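# Three arms: ball into high post cup, frame onto rests

## Task

Get the ball into the cup on top of the high post and set the frame back in its proper place on its rests. Both must stay that way with no robot holding or propping them up. Finally open the grippers and bring the arms away from the objects.

## Robot and tools

Robots: three identical i2rt Big YAM arms named arm1, arm2 and arm3. Each one has six revolute joints, a two-finger gripper and a wrist camera. With joints 1 and 6 at 0 and the hand level and pointing forward, that camera rides on top of the hand and looks toward the fingertips. The hand can get roughly 1.0 m from the joint-1 axis. Two fixed room cameras, cam_high and cam_low, also watch the scene. The arms act independently, so one being stuck or slow does not pause the others. A loose object may occasionally get a brief shove from outside.

Frames: there is a single scene frame with its origin on the floor and +z pointing up. The hand point lies midway between the fingertips. Its z axis runs along the fingers and its y axis is the direction the fingers open and close. Robot foot poses are never printed.

execute_actions(actions, cameras): actions is a list holding exactly one action, or an empty list to just read state and images. An action is an object keyed by robot name ("arm1", "arm2", "arm3"), and each key holds {"joints": {...}}. Joint values are absolute targets, not offsets, given per joint name: joint1_rad -2.879 to 2.879 (base yaw, positive is counter-clockwise seen from above, 0 points the way the foot faces); joint2_rad 0 to 3.141 (shoulder, 0 has the upper arm level and pointing backward, increasing lifts it up and then forward); joint3_rad 0 to 3.019 (elbow, 0 is fully folded, increasing opens it); joint4_rad -1.692 to 1.57 (hand pitch, positive tips the fingers up); joint5_rad -1.57 to 1.57 (hand side swing, positive goes to the arm's right); joint6_rad -2.094 to 2.094 (hand roll, positive is clockwise seen from behind the hand); gripper_m 0 to 0.093 metres of fingertip gap. The done tolerances are ±0.045, 0.14, 0.09, 0.055, 0.03, 0.035 rad and ±0.003 m. You may include only some arms or joints. Any that you leave out can keep pushing toward an older target. All commanded motions start together but may finish at different times, and because each joint has its own speed the hand can swing along a wide path. One action runs at most 15 s. An unknown key or an out-of-range value rejects the entire call and nothing moves. cameras is a list drawn from arm1_cam_wrist, arm2_cam_wrist, arm3_cam_wrist, cam_high, cam_low, "all". Omitting it, passing null or passing ["all"] returns every camera, and [] returns none. The pictures line gives the order of the images.

wait(seconds 0-10): commands nothing new, lets the scene run, and then returns state and images. zoom_image(camera, region [x0,y0,x1,y1] in pixels, top-left origin, no larger than 504x504) gives a closer view of that camera's most recent full image. read_manual(section="licences") returns licence text only. finished_scene(scene) ends the scene for good and reports success. Call it only once the goal is met, the grippers have let go and the arms are clear. A reply that contains no tool call ends every remaining scene. The next scene's task arrives in the result of finished_scene.

Reading results: joint_status tells how each joint commanded in the last accepted action finished. "off_target" means it stopped short and may still be pushing. After "contact_stop" or "time_out" the joint holds where it stopped, though a timed-out joint may keep a target near its current position (within 0.375, 0.375, 0.113, 0.225, 0.075, 0.3 rad for joints 1-6), keep pushing and move there once the way is clear. on_its_own lists such joints, and its "held at" is a target, not the actual position. To relieve a push, send the joint its reported position. "joint command not followed" (with a cause line) means the self and inter-arm collision check held that arm's joint targets back, and those joints show "not_followed". The arm may retry them on later actions. A gripper target in the same action still runs. A target very close to the current position may produce no motion. A joint carrying a load can slowly sag.

If a result reports a stop, any later execute_actions, wait or finished_scene calls in the same reply are skipped.

Motor heat: holding loads or pushing heats the motors, and this continues while you think. A MOTOR HOT line appears from 85 °C. At 100 °C you get an OVER-TEMPERATURE FAULT: that arm goes limp and falls until it cools, and its keys read "limit_stop_at_motor_heat", in which case send the targets again. Some heat carries over into the next scene.

Avoid these: a hard press between two robots fails the task and ends the run, and a hard hit can do the same. The collision check may react too late, and between arms it ignores fingers, gripper housings and wrist cameras. No state line reports contact between robots. Objects touching robots do not count. The arms do not stop when they touch something and keep pushing with force, so avoid pressing into objects or furniture. Knocking anything out of the work area or onto the floor fails the task. The robot keeps holding your last command while you think.

Each tool is called after "Emit:" by a JSON object that holds its "name" and its "arguments".

## Session

Emit:
{"name": "execute_actions", "arguments": {"actions": []}}

Scene clock: 0.00 s.
Motor temperatures (°C, as the motors report them): arm1=[25 29 27 28 24 26] | arm2=[25 25 27 28 25 26] | arm3=[27 27 30 26 26 28]
arm1.joint_positions: joint1_rad=+0.123 joint2_rad=+0.634 joint3_rad=+1.423 joint4_rad=-1.183 joint5_rad=-0.033 joint6_rad=+0.397 gripper_m=+0.095
arm1.joint_status: not commanded
arm1.hand: x=+1.1895 y=-0.0270 z=+1.3409 quat_wxyz=(+0.145, +0.827, -0.121, -0.530) (m; scene frame)
arm2.joint_positions: joint1_rad=+0.246 joint2_rad=+0.570 joint3_rad=+1.339 joint4_rad=-1.251 joint5_rad=+0.058 joint6_rad=-0.255 gripper_m=+0.094
arm2.joint_status: not commanded
arm2.hand: x=-0.5720 y=+1.0732 z=+1.3266 quat_wxyz=(-0.431, -0.251, -0.821, +0.279) (m; scene frame)
arm3.joint_positions: joint1_rad=+0.362 joint2_rad=+0.489 joint3_rad=+1.442 joint4_rad=-1.470 joint5_rad=-0.252 joint6_rad=+0.263 gripper_m=+0.094
arm3.joint_status: not commanded
arm3.hand: x=-0.7364 y=-1.1020 z=+1.3728 quat_wxyz=(-0.266, +0.502, -0.697, -0.437) (m; scene frame)
pictures: arm1_cam_wrist, arm2_cam_wrist, arm3_cam_wrist, cam_high, cam_low
Images, in order (width x height): arm1_cam_wrist 504x504, arm2_cam_wrist 504x504, arm3_cam_wrist 504x504, cam_high 504x504, cam_low 504x504.

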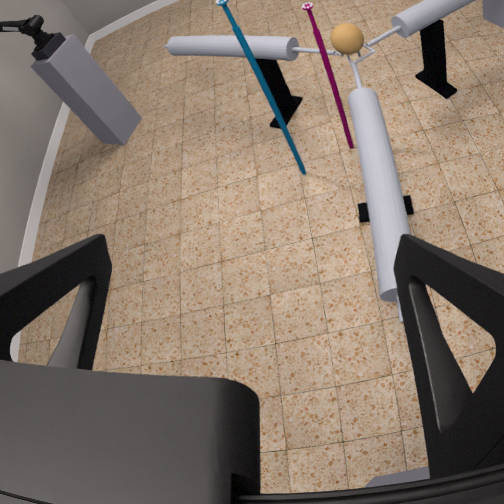

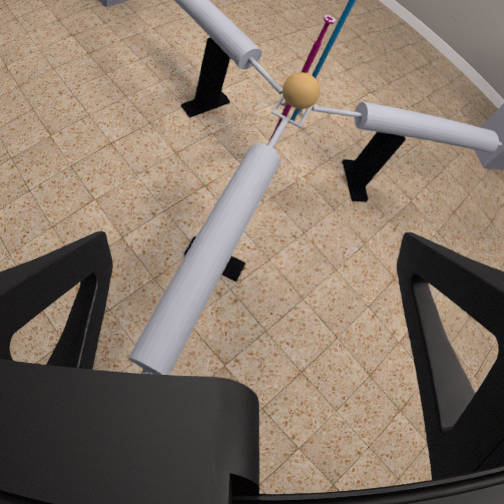

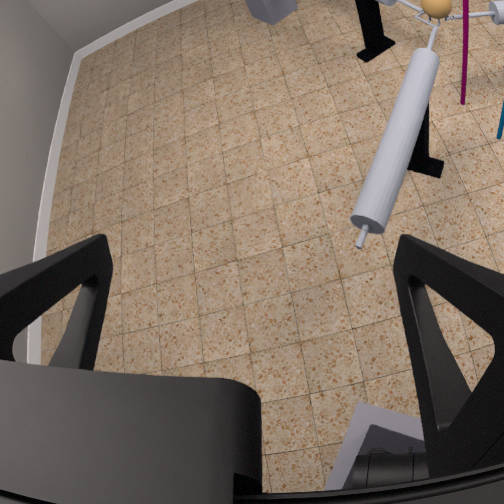

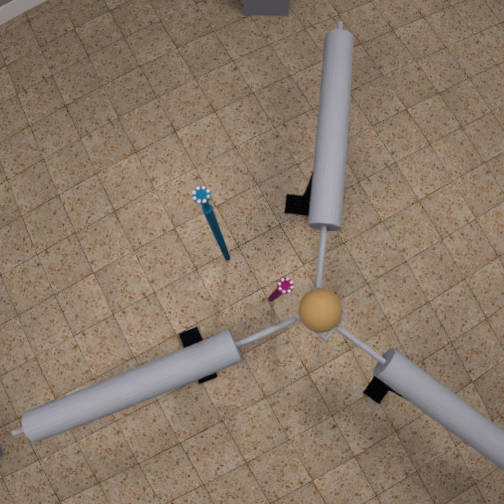

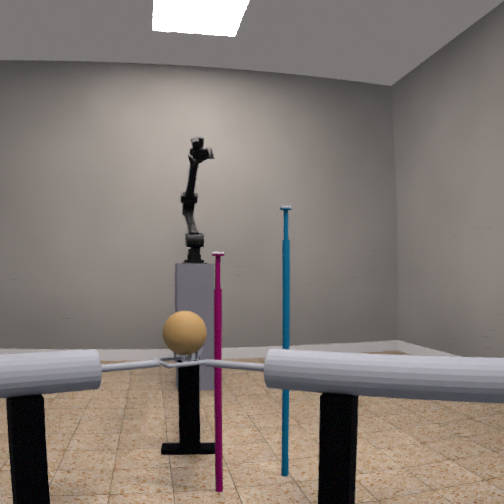

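Emit:
{"name": "execute_actions", "arguments": {"actions": [{"arm1": {"joints": {"joint1_rad": -0.09, "joint2_rad": 2.352, "joint3_rad": 1.424, "joint4_rad": -0.643, "joint5_rad": 0, "joint6_rad": -0.035, "gripper_m": 0.093}}, "arm2": {"joints": {"joint1_rad": 0.375, "joint2_rad": 2.196, "joint3_rad": 0.615, "joint4_rad": 0.01, "joint5_rad": 0, "joint6_rad": 0.465, "gripper_m": 0.093}}, "arm3": {"joints": {"joint1_rad": 0.475, "joint2_rad": 2.551, "joint3_rad": 1.651, "joint4_rad": -0.671, "joint5_rad": 0, "joint6_rad": 0.525, "gripper_m": 0.093}}}], "cameras": ["arm1_cam_wrist", "arm2_cam_wrist", "arm3_cam_wrist"]}}

Scene clock: 16.93 s.
Motor temperatures (°C, as the motors report them): arm1=[25 29 29 28 24 26] | arm2=[25 25 28 28 25 26] | arm3=[27 27 31 26 25 28]
arm1.joint_positions: joint1_rad=-0.086 joint2_rad=+2.348 joint3_rad=+1.421 joint4_rad=-0.649 joint5_rad=-0.002 joint6_rad=-0.022 gripper_m=+0.093
arm1.joint_status: all done
arm1.hand: x=+0.8940 y=+0.0696 z=+0.5515 quat_wxyz=(+0.001, +0.999, -0.051, +0.010) (m; scene frame)
arm2.joint_positions: joint1_rad=+0.368 joint2_rad=+2.201 joint3_rad=+0.619 joint4_rad=-0.006 joint5_rad=+0.002 joint6_rad=+0.455 gripper_m=+0.093
arm2.joint_status: all done
arm2.hand: x=-0.5007 y=+1.0733 z=+0.5512 quat_wxyz=(+0.013, -0.541, -0.841, -0.005) (m; scene frame)
arm3.joint_positions: joint1_rad=+0.465 joint2_rad=+2.561 joint3_rad=+1.641 joint4_rad=-0.679 joint5_rad=-0.004 joint6_rad=+0.516 gripper_m=+0.093
arm3.joint_status: all done
arm3.hand: x=-0.6615 y=-0.6579 z=+0.5453 quat_wxyz=(+0.008, +0.457, -0.889, +0.010) (m; scene frame)
pictures: arm1_cam_wrist, arm2_cam_wrist, arm3_cam_wrist
Images, in order (width x height): arm1_cam_wrist 504x504, arm2_cam_wrist 504x504, arm3_cam_wrist 504x504.

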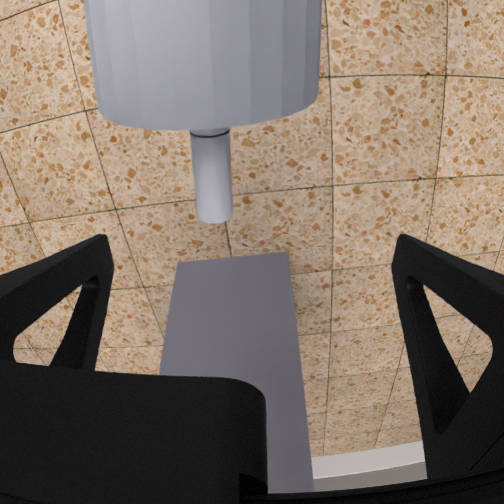

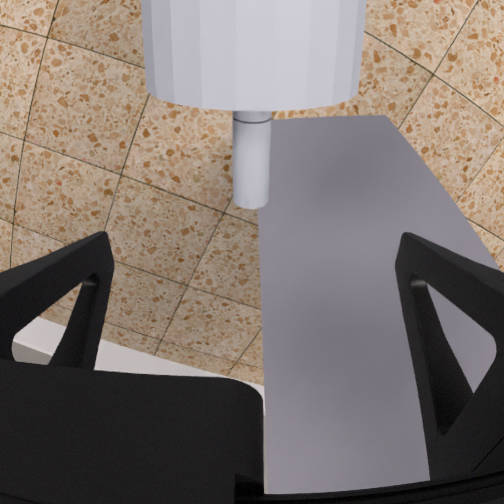

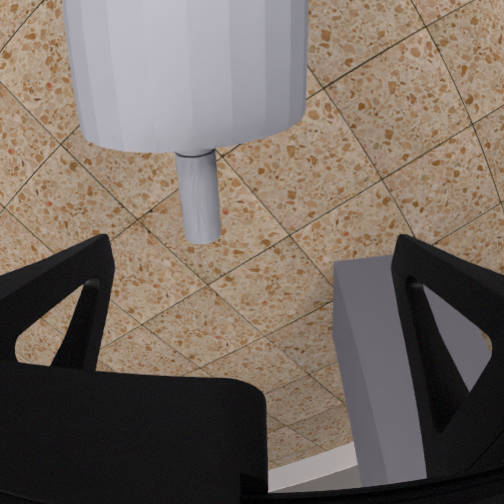

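Emit:
{"name": "execute_actions", "arguments": {"actions": [{"arm1": {"joints": {"joint1_rad": -0.053, "joint2_rad": 2.553, "joint3_rad": 1.4645, "joint4_rad": -0.482, "joint6_rad": 0.0}}, "arm2": {"joints": {"joint2_rad": 2.552, "joint3_rad": 0.771, "joint4_rad": 0.21}}, "arm3": {"joints": {"joint1_rad": 0.531, "joint2_rad": 2.767, "joint3_rad": 1.774, "joint4_rad": -0.578, "joint6_rad": 0.581}}}], "cameras": ["arm1_cam_wrist", "arm2_cam_wrist", "arm3_cam_wrist"]}}

Scene clock: 30.83 s.
Motor temperatures (°C, as the motors report them): arm1=[25 30 28 28 24 26] | arm2=[25 25 27 28 25 26] | arm3=[27 28 31 26 25 28]
arm1.joint_positions: joint1_rad=-0.054 joint2_rad=+2.525 joint3_rad=+1.458 joint4_rad=-0.487 joint5_rad=-0.002 joint6_rad=-0.012 gripper_m=+0.093
arm1.joint_status: all done
arm1.hand: x=+0.8978 y=+0.0512 z=+0.4644 quat_wxyz=(+0.000, +0.999, -0.040, -0.001) (m; scene frame)
arm2.joint_positions: joint1_rad=+0.371 joint2_rad=+2.419 joint3_rad=+0.770 joint4_rad=+0.202 joint5_rad=+0.034 joint6_rad=+0.450 gripper_m=+0.093
arm2.joint_status: all done
arm2.hand: x=-0.4574 y=+1.0327 z=+0.4874 quat_wxyz=(-0.055, -0.538, -0.841, +0.019) (m; scene frame)
arm3.joint_positions: joint1_rad=+0.535 joint2_rad=+2.685 joint3_rad=+1.772 joint4_rad=-0.582 joint5_rad=+0.010 joint6_rad=+0.571 gripper_m=+0.093
arm3.joint_status: all done
arm3.hand: x=-0.6993 y=-0.6120 z=+0.5024 quat_wxyz=(-0.024, +0.463, -0.885, -0.031) (m; scene frame)
pictures: arm1_cam_wrist, arm2_cam_wrist, arm3_cam_wrist
Images, in order (width x height): arm1_cam_wrist 504x504, arm2_cam_wrist 504x504, arm3_cam_wrist 504x504.

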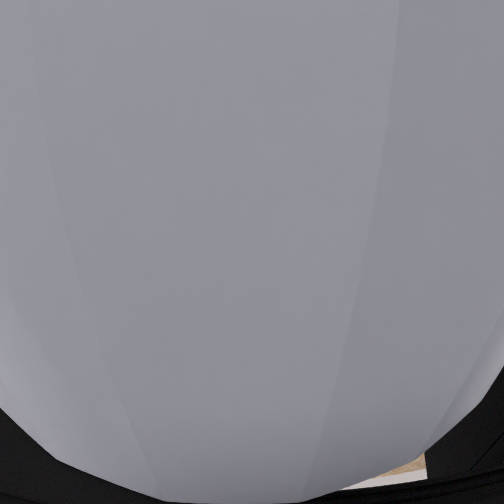

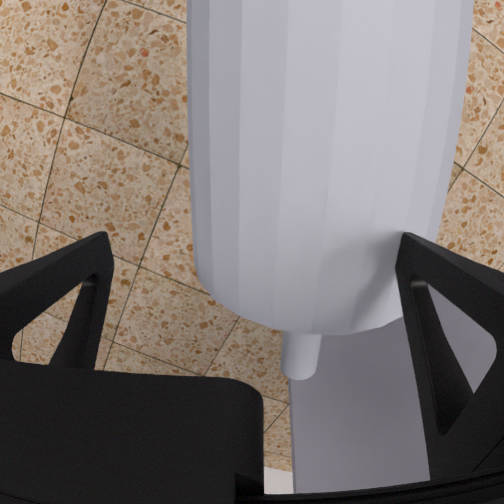

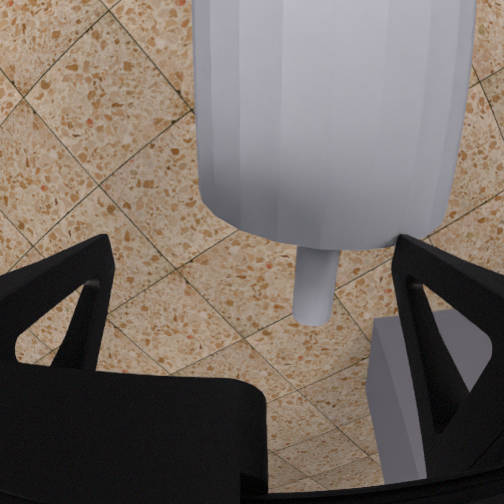

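Emit:
{"name": "execute_actions", "arguments": {"actions": [{"arm1": {"joints": {"joint2_rad": 2.352, "joint3_rad": 1.424, "joint4_rad": -0.643}}, "arm2": {"joints": {"joint2_rad": 2.196, "joint3_rad": 0.615, "joint4_rad": 0.01}}, "arm3": {"joints": {"joint2_rad": 2.551, "joint3_rad": 1.651, "joint4_rad": -0.671}}}]}}

Scene clock: 35.87 s.
Motor temperatures (°C, as the motors report them): arm1=[25 30 28 28 24 26] | arm2=[25 25 27 28 25 26] | arm3=[27 28 31 26 25 28]
arm1.joint_positions: joint1_rad=-0.054 joint2_rad=+2.328 joint3_rad=+1.416 joint4_rad=-0.634 joint5_rad=-0.002 joint6_rad=-0.012 gripper_m=+0.093
arm1.joint_status: all done
arm1.hand: x=+0.8837 y=+0.0524 z=+0.5616 quat_wxyz=(+0.000, +0.999, -0.040, -0.006) (m; scene frame)
arm2.joint_positions: joint1_rad=+0.371 joint2_rad=+2.187 joint3_rad=+0.617 joint4_rad=+0.016 joint5_rad=+0.003 joint6_rad=+0.455 gripper_m=+0.093
arm2.joint_status: all done
arm2.hand: x=-0.4931 y=+1.0680 z=+0.5550 quat_wxyz=(-0.004, -0.540, -0.842, -0.003) (m; scene frame)
arm3.joint_positions: joint1_rad=+0.535 joint2_rad=+2.534 joint3_rad=+1.636 joint4_rad=-0.669 joint5_rad=+0.003 joint6_rad=+0.572 gripper_m=+0.093
arm3.joint_status: all done
arm3.hand: x=-0.7017 y=-0.6448 z=+0.5599 quat_wxyz=(-0.004, +0.463, -0.886, -0.002) (m; scene frame)
pictures: arm1_cam_wrist, arm2_cam_wrist, arm3_cam_wrist, cam_high, cam_low
Images, in order (width x height): arm1_cam_wrist 504x504, arm2_cam_wrist 504x504, arm3_cam_wrist 504x504, cam_high 504x504, cam_low 504x504.

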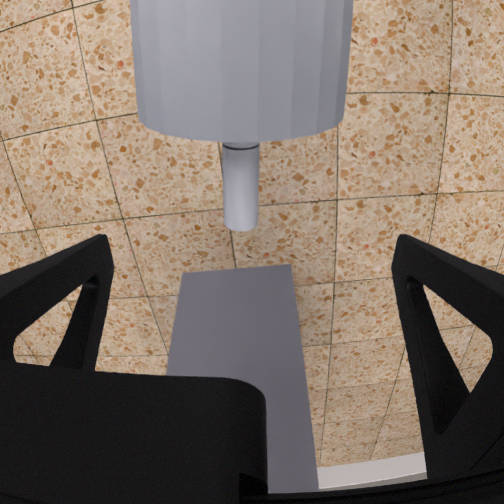

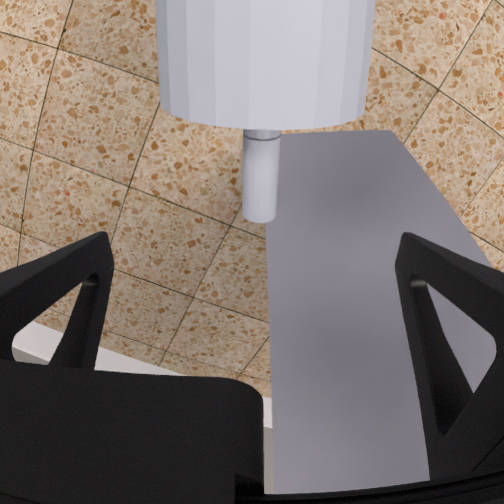

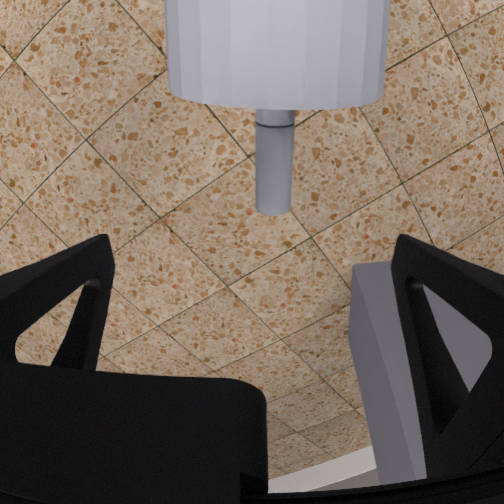

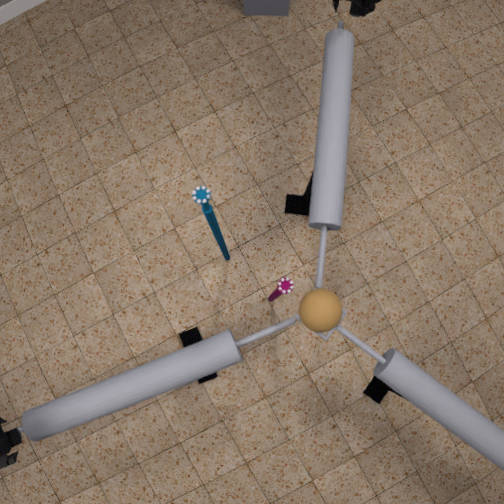

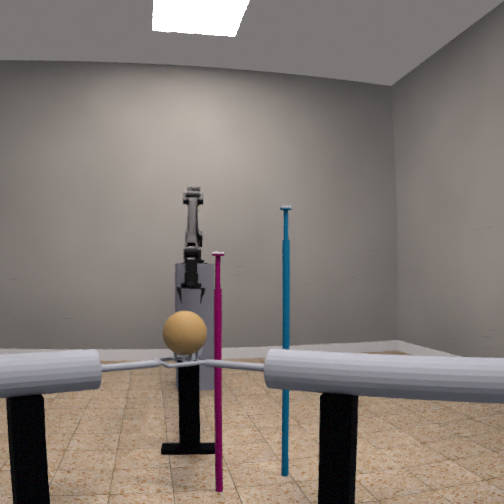

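Emit:
{"name": "execute_actions", "arguments": {"actions": [{"arm1": {"joints": {"joint1_rad": -0.047, "joint2_rad": 2.408, "joint3_rad": 1.376, "joint4_rad": -0.539, "joint6_rad": 0.0}}, "arm2": {"joints": {"joint1_rad": 0.39, "joint2_rad": 2.345, "joint3_rad": 0.629, "joint4_rad": 0.145, "joint6_rad": 0.475}}, "arm3": {"joints": {"joint1_rad": 0.525, "joint2_rad": 2.615, "joint3_rad": 1.64, "joint4_rad": -0.596, "joint6_rad": 0.575}}}], "cameras": []}}

Emit:
{"name": "execute_actions", "arguments": {"actions": [{"arm1": {"joints": {"joint2_rad": 2.545}}, "arm2": {"joints": {"joint2_rad": 2.564}}, "arm3": {"joints": {"joint2_rad": 2.752}}}], "cameras": []}}

Emit:
{"name": "execute_actions", "arguments": {"actions": [{"arm1": {"joints": {"joint3_rad": 1.439, "joint4_rad": -0.465}}, "arm2": {"joints": {"joint3_rad": 0.738, "joint4_rad": 0.255}}, "arm3": {"joints": {"joint3_rad": 1.7315, "joint4_rad": -0.55}}}], "cameras": ["arm1_cam_wrist", "arm2_cam_wrist", "arm3_cam_wrist"]}}

Scene clock: 58.53 s.
Motor temperatures (°C, as the motors report them): arm1=[25 30 28 28 24 26] | arm2=[25 25 27 28 25 26] | arm3=[27 28 31 26 25 28]
arm1.joint_positions: joint1_rad=-0.054 joint2_rad=+2.401 joint3_rad=+1.376 joint4_rad=-0.549 joint5_rad=-0.002 joint6_rad=-0.012 gripper_m=+0.093
arm1.joint_status: all done
arm1.hand: x=+0.9112 y=+0.0499 z=+0.5143 quat_wxyz=(+0.001, +0.999, -0.040, +0.009) (m; scene frame)
arm2.joint_positions: joint1_rad=+0.379 joint2_rad=+2.355 joint3_rad=+0.627 joint4_rad=+0.129 joint5_rad=+0.003 joint6_rad=+0.465 gripper_m=+0.093
arm2.joint_status: all done
arm2.hand: x=-0.5151 y=+1.0894 z=+0.5103 quat_wxyz=(+0.019, -0.540, -0.841, -0.006) (m; scene frame)
arm3.joint_positions: joint1_rad=+0.535 joint2_rad=+2.616 joint3_rad=+1.636 joint4_rad=-0.606 joint5_rad=+0.003 joint6_rad=+0.572 gripper_m=+0.093
arm3.joint_status: all done
arm3.hand: x=-0.7023 y=-0.6627 z=+0.5119 quat_wxyz=(+0.001, +0.463, -0.886, +0.006) (m; scene frame)
pictures: none
No camera images: the call's "cameras" was empty. Leave "cameras" out to get every camera's image.

Scene clock: 59.73 s.
Motor temperatures (°C, as the motors report them): arm1=[25 30 28 28 24 26] | arm2=[25 25 27 28 25 26] | arm3=[27 28 31 26 25 28]
arm1.joint_positions: joint1_rad=-0.054 joint2_rad=+2.551 joint3_rad=+1.370 joint4_rad=-0.544 joint5_rad=-0.002 joint6_rad=-0.012 gripper_m=+0.093
arm1.joint_status: all done
arm1.hand: x=+0.9751 y=+0.0442 z=+0.4403 quat_wxyz=(+0.005, +0.996, -0.040, +0.084) (m; scene frame)
arm2.joint_positions: joint1_rad=+0.379 joint2_rad=+2.580 joint3_rad=+0.627 joint4_rad=+0.136 joint5_rad=+0.003 joint6_rad=+0.466 gripper_m=+0.093
arm2.joint_status: all done
arm2.hand: x=-0.5888 y=+1.1493 z=+0.4655 quat_wxyz=(+0.127, -0.536, -0.835, -0.017) (m; scene frame)
arm3.joint_positions: joint1_rad=+0.535 joint2_rad=+2.761 joint3_rad=+1.631 joint4_rad=-0.601 joint5_rad=+0.003 joint6_rad=+0.572 gripper_m=+0.093
arm3.joint_status: all done
arm3.hand: x=-0.7047 y=-0.7327 z=+0.4330 quat_wxyz=(+0.037, +0.462, -0.884, +0.069) (m; scene frame)
pictures: none
No camera images: the call's "cameras" was empty. Leave "cameras" out to get every camera's image.

Scene clock: 60.53 s.
Motor temperatures (°C, as the motors report them): arm1=[25 30 28 28 24 26] | arm2=[25 25 27 28 25 26] | arm3=[27 28 31 26 25 28]
arm1.joint_positions: joint1_rad=-0.054 joint2_rad=+2.546 joint3_rad=+1.426 joint4_rad=-0.472 joint5_rad=-0.002 joint6_rad=-0.012 gripper_m=+0.093
arm1.joint_status: all done
arm1.hand: x=+0.9221 y=+0.0490 z=+0.4477 quat_wxyz=(+0.001, +0.999, -0.040, +0.018) (m; scene frame)
arm2.joint_positions: joint1_rad=+0.379 joint2_rad=+2.571 joint3_rad=+0.742 joint4_rad=+0.245 joint5_rad=+0.003 joint6_rad=+0.466 gripper_m=+0.093
arm2.joint_status: all done
arm2.hand: x=-0.5104 y=+1.0865 z=+0.4456 quat_wxyz=(+0.011, -0.541, -0.841, -0.005) (m; scene frame)
arm3.joint_positions: joint1_rad=+0.535 joint2_rad=+2.749 joint3_rad=+1.716 joint4_rad=-0.555 joint5_rad=+0.003 joint6_rad=+0.572 gripper_m=+0.093
arm3.joint_status: all done
arm3.hand: x=-0.7023 y=-0.6661 z=+0.4522 quat_wxyz=(+0.001, +0.463, -0.886, +0.007) (m; scene frame)
pictures: arm1_cam_wrist, arm2_cam_wrist, arm3_cam_wrist
Images, in order (width x height): arm1_cam_wrist 504x504, arm2_cam_wrist 504x504, arm3_cam_wrist 504x504.

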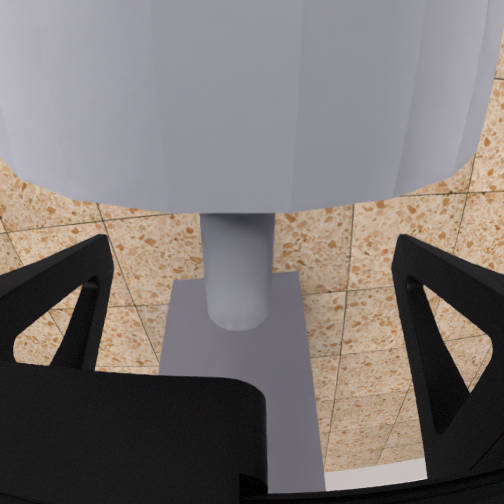

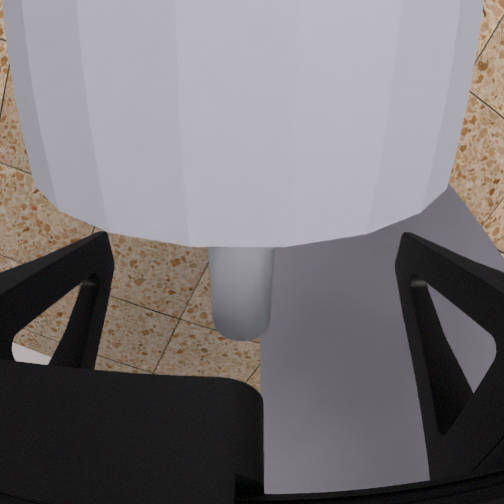

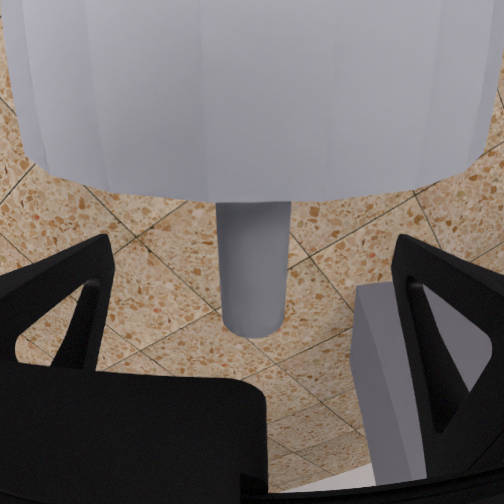

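Emit:
{"name": "execute_actions", "arguments": {"actions": [{"arm1": {"joints": {"joint3_rad": 1.465, "joint4_rad": -0.49}}, "arm2": {"joints": {"joint3_rad": 0.755, "joint4_rad": 0.24}}, "arm3": {"joints": {"joint3_rad": 1.76, "joint4_rad": -0.58}}}], "cameras": []}}

Emit:
{"name": "execute_actions", "arguments": {"actions": [{"arm1": {"joints": {"gripper_m": 0.0}}, "arm2": {"joints": {"gripper_m": 0.0}}, "arm3": {"joints": {"gripper_m": 0.0}}}], "cameras": ["arm1_cam_wrist", "arm2_cam_wrist", "arm3_cam_wrist"]}}

Scene clock: 65.43 s.
Motor temperatures (°C, as the motors report them): arm1=[25 30 28 28 24 26] | arm2=[25 25 27 28 25 26] | arm3=[27 28 31 26 25 28]
arm1.joint_positions: joint1_rad=-0.054 joint2_rad=+2.546 joint3_rad=+1.441 joint4_rad=-0.480 joint5_rad=-0.002 joint6_rad=-0.012 gripper_m=+0.093
arm1.joint_status: all done
arm1.hand: x=+0.9156 y=+0.0496 z=+0.4500 quat_wxyz=(+0.001, +0.999, -0.040, +0.015) (m; scene frame)
arm2.joint_positions: joint1_rad=+0.379 joint2_rad=+2.571 joint3_rad=+0.748 joint4_rad=+0.245 joint5_rad=+0.003 joint6_rad=+0.466 gripper_m=+0.093
arm2.joint_status: all done
arm2.hand: x=-0.5074 y=+1.0841 z=+0.4450 quat_wxyz=(+0.008, -0.541, -0.841, -0.005) (m; scene frame)
arm3.joint_positions: joint1_rad=+0.535 joint2_rad=+2.749 joint3_rad=+1.732 joint4_rad=-0.571 joint5_rad=+0.003 joint6_rad=+0.572 gripper_m=+0.093
arm3.joint_status: all done
arm3.hand: x=-0.7021 y=-0.6606 z=+0.4555 quat_wxyz=(+0.001, +0.463, -0.886, +0.007) (m; scene frame)
pictures: none
No camera images: the call's "cameras" was empty. Leave "cameras" out to get every camera's image.

Scene clock: 66.13 s.
Motor temperatures (°C, as the motors report them): arm1=[25 30 28 28 24 26] | arm2=[25 25 27 28 25 26] | arm3=[27 28 31 26 25 28]
arm1.joint_positions: joint1_rad=-0.051 joint2_rad=+2.546 joint3_rad=+1.442 joint4_rad=-0.480 joint5_rad=-0.006 joint6_rad=-0.008 gripper_m=+0.019
arm1.joint_status: gripper_m off_target (ended at +0.019, target +0.000)
arm1.hand: x=+0.9145 y=+0.0476 z=+0.4503 quat_wxyz=(+0.003, +0.999, -0.041, +0.014) (m; scene frame)
arm2.joint_positions: joint1_rad=+0.380 joint2_rad=+2.571 joint3_rad=+0.748 joint4_rad=+0.245 joint5_rad=-0.002 joint6_rad=+0.467 gripper_m=+0.018
arm2.joint_status: gripper_m off_target (ended at +0.018, target +0.000)
arm2.hand: x=-0.5067 y=+1.0850 z=+0.4450 quat_wxyz=(+0.008, -0.541, -0.841, -0.007) (m; scene frame)
arm3.joint_positions: joint1_rad=+0.532 joint2_rad=+2.749 joint3_rad=+1.732 joint4_rad=-0.576 joint5_rad=+0.006 joint6_rad=+0.571 gripper_m=+0.019
arm3.joint_status: gripper_m off_target (ended at +0.019, target +0.000)
arm3.hand: x=-0.6999 y=-0.6618 z=+0.4555 quat_wxyz=(+0.001, +0.462, -0.887, +0.010) (m; scene frame)
pictures: arm1_cam_wrist, arm2_cam_wrist, arm3_cam_wrist
Images, in order (width x height): arm1_cam_wrist 504x504, arm2_cam_wrist 504x504, arm3_cam_wrist 504x504.

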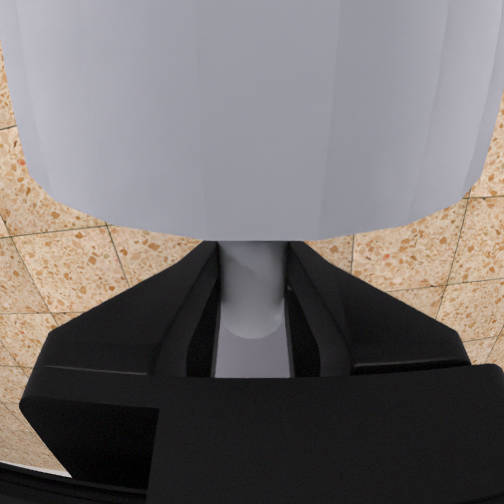

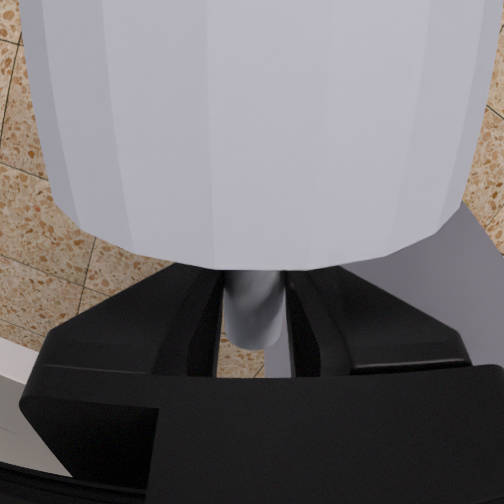

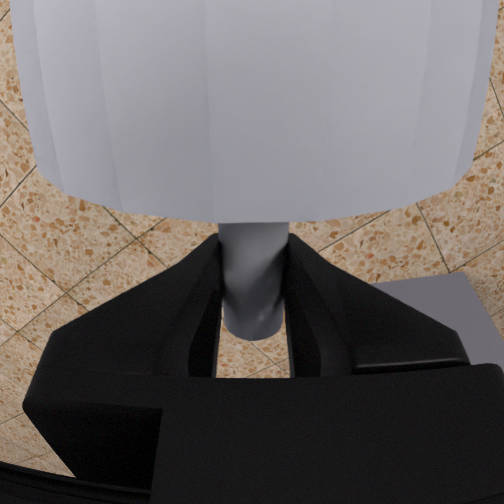

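Emit:
{"name": "execute_actions", "arguments": {"actions": [{"arm1": {"joints": {"joint2_rad": 2.325, "joint3_rad": 1.3587, "joint4_rad": -0.605}}, "arm2": {"joints": {"joint2_rad": 2.2156, "joint3_rad": 0.595, "joint4_rad": 0.05}}, "arm3": {"joints": {"joint2_rad": 2.553, "joint3_rad": 1.6356, "joint4_rad": -0.653}}}], "cameras": []}}

Emit:
{"name": "execute_actions", "arguments": {"actions": [{"arm1": {"joints": {"joint2_rad": 2.124, "joint3_rad": 1.335, "joint4_rad": -0.782}}, "arm2": {"joints": {"joint2_rad": 1.8286, "joint3_rad": 0.524, "joint4_rad": -0.266}}, "arm3": {"joints": {"joint2_rad": 2.3485, "joint3_rad": 1.5657, "joint4_rad": -0.788}}}], "cameras": []}}

Emit:
{"name": "execute_actions", "arguments": {"actions": [{"arm1": {"joints": {"joint2_rad": 1.96, "joint3_rad": 1.379, "joint4_rad": -0.99}}, "arm2": {"joints": {"joint2_rad": 1.473, "joint3_rad": 0.556, "joint4_rad": -0.654}}, "arm3": {"joints": {"joint2_rad": 2.1786, "joint3_rad": 1.5676, "joint4_rad": -0.96}}}], "cameras": []}}

Emit:
{"name": "execute_actions", "arguments": {"actions": [{"arm1": {"joints": {"joint2_rad": 1.8187, "joint3_rad": 1.5395, "joint4_rad": -1.292}}, "arm2": {"joints": {"joint2_rad": 1.174, "joint3_rad": 0.741, "joint4_rad": -1.138}}, "arm3": {"joints": {"joint2_rad": 2.0168, "joint3_rad": 1.678, "joint4_rad": -1.232}}}], "cameras": ["cam_high", "cam_low"]}}

Scene clock: 90.13 s.
Motor temperatures (°C, as the motors report them): arm1=[25 31 28 28 24 26] | arm2=[25 25 26 28 25 26] | arm3=[27 28 31 26 25 28]
arm1.joint_positions: joint1_rad=-0.050 joint2_rad=+2.344 joint3_rad=+1.355 joint4_rad=-0.598 joint5_rad=+0.000 joint6_rad=-0.005 gripper_m=+0.019
arm1.joint_status: all done
arm1.hand: x=+0.9149 y=+0.0475 z=+0.5396 quat_wxyz=(+0.000, +0.999, -0.041, +0.016) (m; scene frame)
arm2.joint_positions: joint1_rad=+0.381 joint2_rad=+2.244 joint3_rad=+0.599 joint4_rad=+0.064 joint5_rad=-0.005 joint6_rad=+0.468 gripper_m=+0.018
arm2.joint_status: all done
arm2.hand: x=-0.5064 y=+1.0845 z=+0.5402 quat_wxyz=(+0.009, -0.541, -0.841, -0.008) (m; scene frame)
arm3.joint_positions: joint1_rad=+0.530 joint2_rad=+2.579 joint3_rad=+1.629 joint4_rad=-0.650 joint5_rad=+0.003 joint6_rad=+0.565 gripper_m=+0.019
arm3.joint_status: all done
arm3.hand: x=-0.6994 y=-0.6624 z=+0.5317 quat_wxyz=(+0.005, +0.464, -0.886, +0.013) (m; scene frame)
pictures: none
No camera images: the call's "cameras" was empty. Leave "cameras" out to get every camera's image.

Scene clock: 91.17 s.
Motor temperatures (°C, as the motors report them): arm1=[25 31 28 28 24 26] | arm2=[25 25 26 28 25 26] | arm3=[27 29 31 26 25 28]
arm1.joint_positions: joint1_rad=-0.051 joint2_rad=+2.138 joint3_rad=+1.325 joint4_rad=-0.779 joint5_rad=-0.002 joint6_rad=-0.005 gripper_m=+0.019
arm1.joint_status: all done
arm1.hand: x=+0.9137 y=+0.0481 z=+0.6409 quat_wxyz=(+0.001, +0.999, -0.042, +0.017) (m; scene frame)
arm2.joint_positions: joint1_rad=+0.383 joint2_rad=+1.857 joint3_rad=+0.521 joint4_rad=-0.251 joint5_rad=-0.007 joint6_rad=+0.470 gripper_m=+0.018
arm2.joint_status: all done
arm2.hand: x=-0.5069 y=+1.0848 z=+0.6400 quat_wxyz=(+0.012, -0.541, -0.841, -0.010) (m; scene frame)
arm3.joint_positions: joint1_rad=+0.535 joint2_rad=+2.372 joint3_rad=+1.554 joint4_rad=-0.791 joint5_rad=+0.001 joint6_rad=+0.569 gripper_m=+0.019
arm3.joint_status: all done
arm3.hand: x=-0.7026 y=-0.6630 z=+0.6340 quat_wxyz=(+0.007, +0.464, -0.886, +0.016) (m; scene frame)
pictures: none
No camera images: the call's "cameras" was empty. Leave "cameras" out to get every camera's image.

Scene clock: 92.20 s.
Motor temperatures (°C, as the motors report them): arm1=[25 31 28 28 24 26] | arm2=[25 25 26 28 25 26] | arm3=[27 29 31 26 25 28]
arm1.joint_positions: joint1_rad=-0.053 joint2_rad=+1.964 joint3_rad=+1.339 joint4_rad=-0.970 joint5_rad=+0.005 joint6_rad=-0.005 gripper_m=+0.019
arm1.joint_status: all done
arm1.hand: x=+0.9191 y=+0.0491 z=+0.7360 quat_wxyz=(-0.002, +0.999, -0.042, +0.019) (m; scene frame)
arm2.joint_positions: joint1_rad=+0.389 joint2_rad=+1.485 joint3_rad=+0.534 joint4_rad=-0.617 joint5_rad=-0.007 joint6_rad=+0.473 gripper_m=+0.018
arm2.joint_status: all done
arm2.hand: x=-0.5049 y=+1.0841 z=+0.7396 quat_wxyz=(+0.003, -0.539, -0.842, -0.009) (m; scene frame)
arm3.joint_positions: joint1_rad=+0.527 joint2_rad=+2.204 joint3_rad=+1.549 joint4_rad=-0.967 joint5_rad=-0.001 joint6_rad=+0.566 gripper_m=+0.019
arm3.joint_status: all done
arm3.hand: x=-0.6987 y=-0.6651 z=+0.7306 quat_wxyz=(+0.012, +0.462, -0.886, +0.021) (m; scene frame)
pictures: none
No camera images: the call's "cameras" was empty. Leave "cameras" out to get every camera's image.

Scene clock: 93.47 s.
Motor temperatures (°C, as the motors report them): arm1=[25 31 28 28 24 26] | arm2=[25 25 27 28 25 26] | arm3=[27 29 32 26 25 28]
arm1.joint_positions: joint1_rad=-0.053 joint2_rad=+1.828 joint3_rad=+1.484 joint4_rad=-1.275 joint5_rad=+0.004 joint6_rad=-0.003 gripper_m=+0.019
arm1.joint_status: all done
arm1.hand: x=+0.9193 y=+0.0490 z=+0.8560 quat_wxyz=(-0.001, +0.999, -0.044, +0.031) (m; scene frame)
arm2.joint_positions: joint1_rad=+0.389 joint2_rad=+1.181 joint3_rad=+0.694 joint4_rad=-1.085 joint5_rad=+0.003 joint6_rad=+0.473 gripper_m=+0.018
arm2.joint_status: all done
arm2.hand: x=-0.5071 y=+1.0822 z=+0.8648 quat_wxyz=(+0.005, -0.539, -0.842, -0.004) (m; scene frame)
arm3.joint_positions: joint1_rad=+0.528 joint2_rad=+2.038 joint3_rad=+1.620 joint4_rad=-1.218 joint5_rad=-0.002 joint6_rad=+0.566 gripper_m=+0.019
arm3.joint_status: all done
arm3.hand: x=-0.7002 y=-0.6701 z=+0.8511 quat_wxyz=(+0.016, +0.463, -0.886, +0.027) (m; scene frame)
pictures: cam_high, cam_low
Images, in order (width x height): cam_high 504x504, cam_low 504x504.

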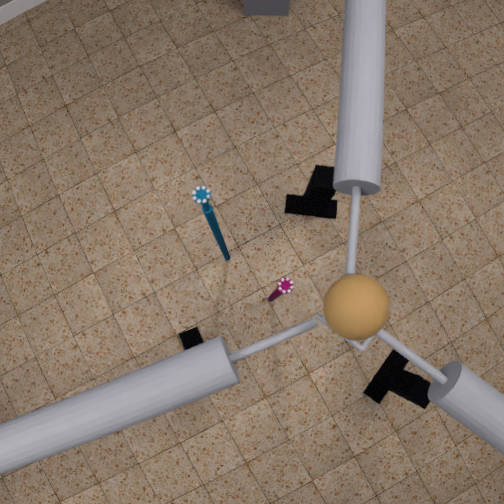

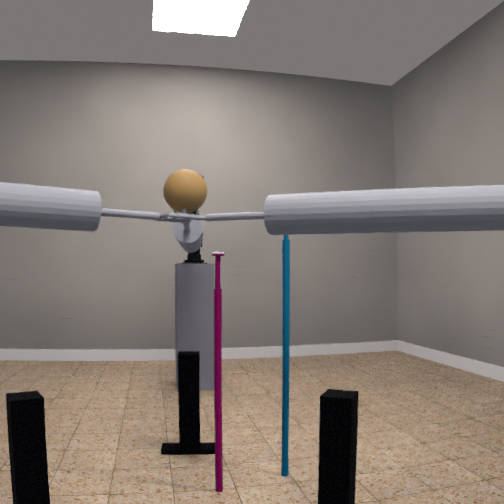

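Emit:
{"name": "execute_actions", "arguments": {"actions": [{"arm1": {"joints": {"joint1_rad": 0.195, "joint2_rad": 1.627, "joint3_rad": 1.498, "joint4_rad": -1.442, "joint6_rad": 0.24}}, "arm2": {"joints": {"joint1_rad": 0.245, "joint2_rad": 1.4433, "joint3_rad": 1.28, "joint4_rad": -1.363, "joint6_rad": 0.33}}, "arm3": {"joints": {"joint1_rad": 0.366, "joint2_rad": 1.6587, "joint3_rad": 1.3776, "joint4_rad": -1.29, "joint6_rad": 0.405}}}], "cameras": []}}

Emit:
{"name": "execute_actions", "arguments": {"actions": [{"arm1": {"joints": {"joint1_rad": 0.49, "joint2_rad": 1.558, "joint3_rad": 1.5467, "joint4_rad": -1.56, "joint6_rad": 0.535}}, "arm2": {"joints": {"joint1_rad": 0.172, "joint2_rad": 1.7686, "joint3_rad": 1.82, "joint4_rad": -1.59, "joint6_rad": 0.255}}, "arm3": {"joints": {"joint1_rad": 0.142, "joint2_rad": 1.3734, "joint3_rad": 1.1907, "joint4_rad": -1.388, "joint6_rad": 0.18}}}], "cameras": ["cam_high", "cam_low"]}}

Scene clock: 110.73 s.
Motor temperatures (°C, as the motors report them): arm1=[25 31 31 28 24 26] | arm2=[25 25 30 28 25 26] | arm3=[27 29 34 26 25 28]
arm1.joint_positions: joint1_rad=+0.197 joint2_rad=+1.634 joint3_rad=+1.468 joint4_rad=-1.463 joint5_rad=-0.008 joint6_rad=+0.243 gripper_m=+0.019
arm1.joint_status: all done
arm1.hand: x=+0.9776 y=-0.0766 z=+0.9472 quat_wxyz=(-0.002, +0.998, -0.042, +0.037) (m; scene frame)
arm2.joint_positions: joint1_rad=+0.239 joint2_rad=+1.470 joint3_rad=+1.188 joint4_rad=-1.352 joint5_rad=-0.002 joint6_rad=+0.337 gripper_m=+0.018
arm2.joint_status: joint3_rad time_out (moved +0.494 of +0.586); the others done
arm2.on_its_own: joint3_rad reads +1.188 and still pushes toward +1.280 since a time_out
arm2.hand: x=-0.4491 y=+0.9600 z=+0.9437 quat_wxyz=(+0.034, -0.545, -0.838, -0.014) (m; scene frame)
arm3.joint_positions: joint1_rad=+0.402 joint2_rad=+1.687 joint3_rad=+1.349 joint4_rad=-1.314 joint5_rad=-0.012 joint6_rad=+0.431 gripper_m=+0.019
arm3.joint_status: all done
arm3.hand: x=-0.6474 y=-0.7890 z=+0.9405 quat_wxyz=(+0.028, +0.466, -0.884, +0.028) (m; scene frame)
pictures: none
No camera images: the call's "cameras" was empty. Leave "cameras" out to get every camera's image.

not run: a stop came earlier in this reply.

Emit:
{"name": "execute_actions", "arguments": {"actions": [{"arm1": {"joints": {"joint1_rad": 0.49, "joint2_rad": 1.558, "joint3_rad": 1.5467, "joint4_rad": -1.56, "joint6_rad": 0.535}}, "arm2": {"joints": {"joint1_rad": 0.172, "joint2_rad": 1.7686, "joint3_rad": 1.8, "joint4_rad": -1.59, "joint6_rad": 0.255}}, "arm3": {"joints": {"joint1_rad": 0.13, "joint2_rad": 1.3734, "joint3_rad": 1.1907, "joint4_rad": -1.388, "joint6_rad": 0.18}}}], "cameras": ["cam_high", "cam_low"]}}

Scene clock: 115.53 s.
Motor temperatures (°C, as the motors report them): arm1=[25 31 31 28 24 26] | arm2=[25 25 31 28 25 26] | arm3=[27 28 34 26 25 28]
arm1.joint_positions: joint1_rad=+0.490 joint2_rad=+1.584 joint3_rad=+1.468 joint4_rad=-1.577 joint5_rad=-0.009 joint6_rad=+0.533 gripper_m=+0.019
arm1.joint_status: all done
arm1.hand: x=+1.0480 y=-0.1953 z=+0.9727 quat_wxyz=(-0.025, +0.997, -0.040, +0.063) (m; scene frame)
arm2.joint_positions: joint1_rad=+0.162 joint2_rad=+1.817 joint3_rad=+1.720 joint4_rad=-1.568 joint5_rad=+0.005 joint6_rad=+0.255 gripper_m=+0.018
arm2.joint_status: all done
arm2.hand: x=-0.3893 y=+0.8339 z=+0.9786 quat_wxyz=(+0.050, -0.542, -0.839, -0.018) (m; scene frame)
arm3.joint_positions: joint1_rad=+0.158 joint2_rad=+1.392 joint3_rad=+1.156 joint4_rad=-1.417 joint5_rad=-0.010 joint6_rad=+0.191 gripper_m=+0.019
arm3.joint_status: all done
arm3.hand: x=-0.5770 y=-0.9145 z=+0.9939 quat_wxyz=(+0.034, +0.465, -0.885, +0.021) (m; scene frame)
pictures: cam_high, cam_low
Images, in order (width x height): cam_high 504x504, cam_low 504x504.

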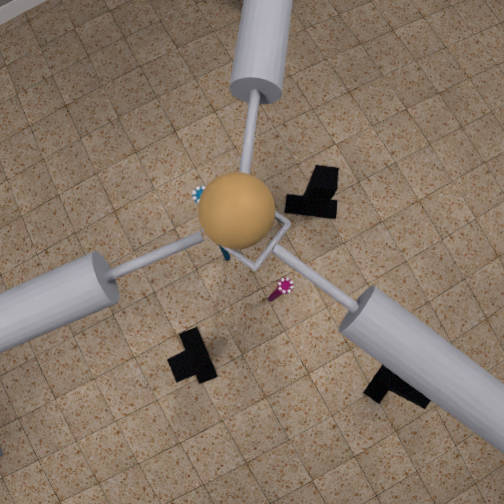

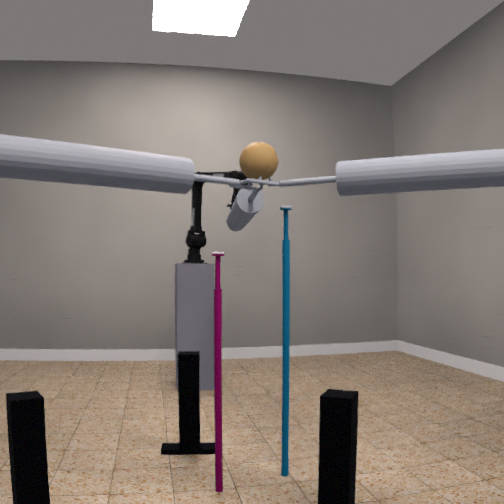

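Emit:
{"name": "execute_actions", "arguments": {"actions": [{"arm1": {"joints": {"joint1_rad": 0.73, "joint2_rad": 1.614, "joint3_rad": 1.6, "joint4_rad": -1.544, "joint6_rad": 0.775}}, "arm2": {"joints": {"joint1_rad": 0.12, "joint2_rad": 1.82, "joint3_rad": 1.785, "joint4_rad": -1.235, "joint6_rad": 0.205}}, "arm3": {"joints": {"joint1_rad": -0.134, "joint2_rad": 1.2026, "joint3_rad": 0.985, "joint4_rad": -1.353, "joint6_rad": -0.084}}}], "cameras": ["cam_high", "cam_low"]}}

Emit:
{"name": "zoom_image", "arguments": {"camera": "cam_high", "region": [120, 110, 280, 270]}}

Emit:
{"name": "zoom_image", "arguments": {"camera": "cam_low", "region": [220, 140, 360, 240]}}

Scene clock: 129.47 s.
Motor temperatures (°C, as the motors report them): arm1=[25 30 33 28 24 26] | arm2=[25 26 32 28 25 26] | arm3=[27 28 34 26 26 28]
arm1.joint_positions: joint1_rad=+0.714 joint2_rad=+1.624 joint3_rad=+1.494 joint4_rad=-1.567 joint5_rad=+0.003 joint6_rad=+0.758 gripper_m=+0.019
arm1.joint_status: joint3_rad time_out (moved +0.026 of +0.132); the others done
arm1.on_its_own: joint3_rad reads +1.494 and still pushes toward +1.600 since a time_out
arm1.hand: x=+1.0896 y=-0.2859 z=+0.9649 quat_wxyz=(-0.043, +0.997, -0.040, +0.054) (m; scene frame)
arm2.joint_positions: joint1_rad=+0.102 joint2_rad=+1.873 joint3_rad=+1.747 joint4_rad=-1.216 joint5_rad=+0.012 joint6_rad=+0.204 gripper_m=+0.018
arm2.joint_status: all done
arm2.hand: x=-0.3600 y=+0.7345 z=+0.9620 quat_wxyz=(-0.100, -0.545, -0.832, +0.042) (m; scene frame)
arm3.joint_positions: joint1_rad=-0.105 joint2_rad=+1.223 joint3_rad=+0.957 joint4_rad=-1.370 joint5_rad=-0.008 joint6_rad=-0.076 gripper_m=+0.019
arm3.joint_status: all done
arm3.hand: x=-0.5328 y=-1.0144 z=+0.9765 quat_wxyz=(+0.030, +0.467, -0.884, +0.008) (m; scene frame)
pictures: cam_high, cam_low
Images, in order (width x height): cam_high 504x504, cam_low 504x504.

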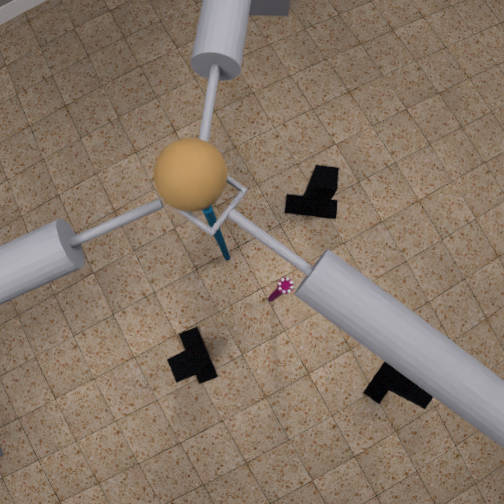

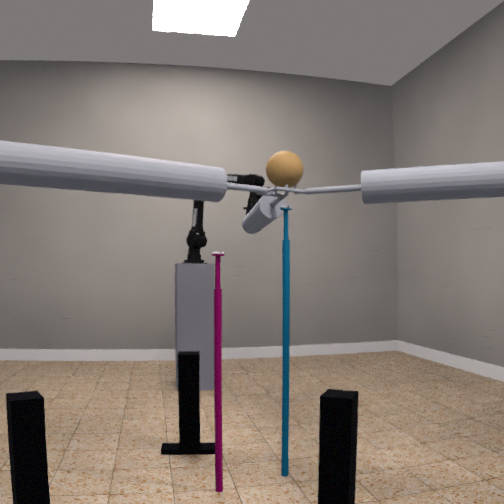

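Region (120, 110, 280, 270) of cam_high's 504x504 image, scaled by 3.150, with more detail than that image has.

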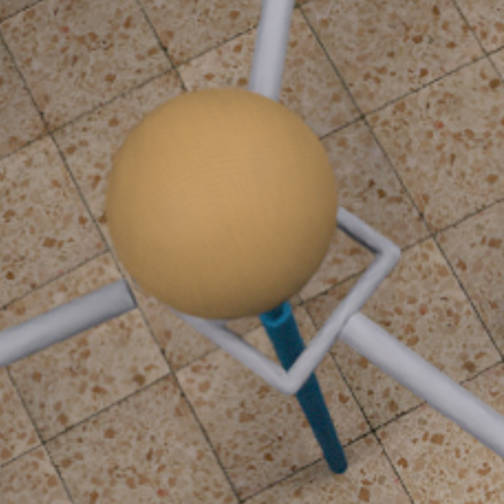

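Region (220, 140, 360, 240) of cam_low's 504x504 image, scaled by 3.600, with more detail than that image has; it fills the top 360 rows of this view, and the rest is white.

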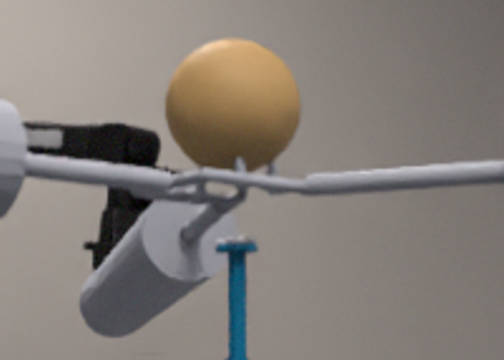

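Emit:
{"name": "execute_actions", "arguments": {"actions": [{"arm1": {"joints": {"joint2_rad": 1.63, "joint3_rad": 1.37, "joint4_rad": -1.38}}, "arm2": {"joints": {"joint2_rad": 1.86, "joint3_rad": 1.66, "joint4_rad": -1.08}}, "arm3": {"joints": {"joint2_rad": 1.28, "joint3_rad": 0.83, "joint4_rad": -1.15}}}], "cameras": ["cam_high", "cam_low"]}}

Emit:
{"name": "zoom_image", "arguments": {"camera": "cam_high", "region": [120, 110, 280, 270]}}

Emit:
{"name": "zoom_image", "arguments": {"camera": "cam_low", "region": [220, 140, 360, 240]}}

Scene clock: 147.40 s.
Motor temperatures (°C, as the motors report them): arm1=[25 30 36 28 24 26] | arm2=[25 26 32 28 25 26] | arm3=[27 27 34 26 25 28]
arm1.joint_positions: joint1_rad=+0.722 joint2_rad=+1.655 joint3_rad=+1.355 joint4_rad=-1.382 joint5_rad=+0.002 joint6_rad=+0.767 gripper_m=+0.019
arm1.joint_status: all done
arm1.hand: x=+1.0917 y=-0.2896 z=+0.8982 quat_wxyz=(-0.038, +0.997, -0.041, +0.048) (m; scene frame)
arm2.joint_positions: joint1_rad=+0.103 joint2_rad=+1.915 joint3_rad=+1.656 joint4_rad=-1.080 joint5_rad=+0.009 joint6_rad=+0.204 gripper_m=+0.018
arm2.joint_status: all done
arm2.hand: x=-0.3559 y=+0.7319 z=+0.9049 quat_wxyz=(-0.102, -0.544, -0.832, +0.041) (m; scene frame)
arm3.joint_positions: joint1_rad=-0.111 joint2_rad=+1.307 joint3_rad=+0.818 joint4_rad=-1.150 joint5_rad=-0.002 joint6_rad=-0.082 gripper_m=+0.019
arm3.joint_status: all done
arm3.hand: x=-0.5302 y=-1.0161 z=+0.9020 quat_wxyz=(+0.030, +0.466, -0.884, +0.011) (m; scene frame)
pictures: cam_high, cam_low
Images, in order (width x height): cam_high 504x504, cam_low 504x504.

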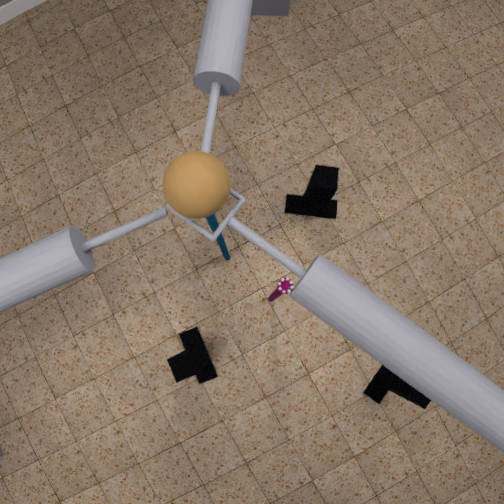

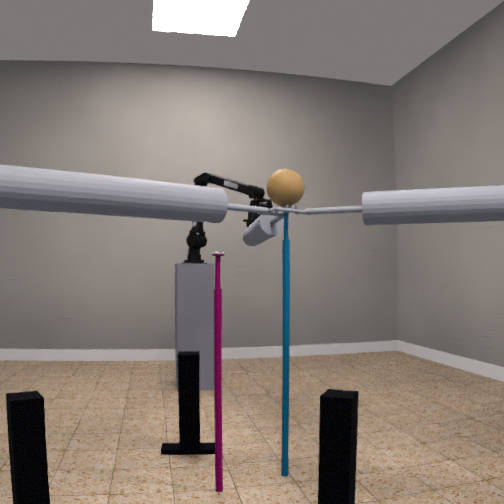

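Region (120, 110, 280, 270) of cam_high's 504x504 image, scaled by 3.150, with more detail than that image has.

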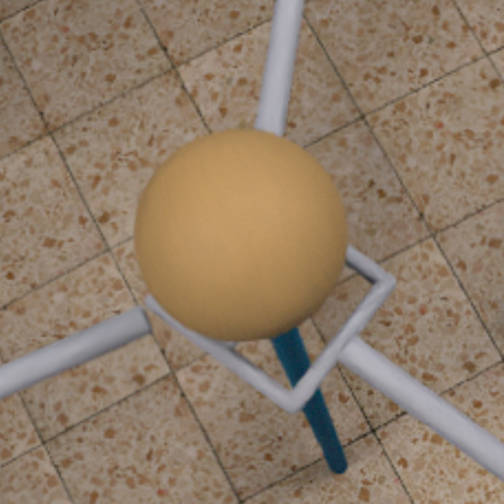

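Region (220, 140, 360, 240) of cam_low's 504x504 image, scaled by 3.600, with more detail than that image has; it fills the top 360 rows of this view, and the rest is white.

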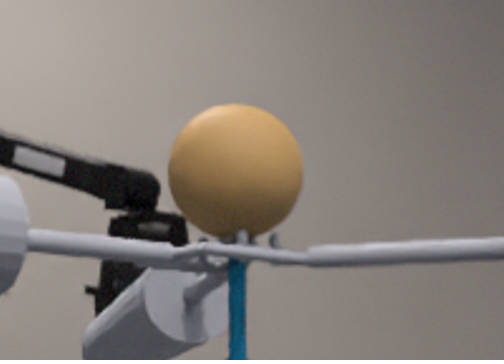

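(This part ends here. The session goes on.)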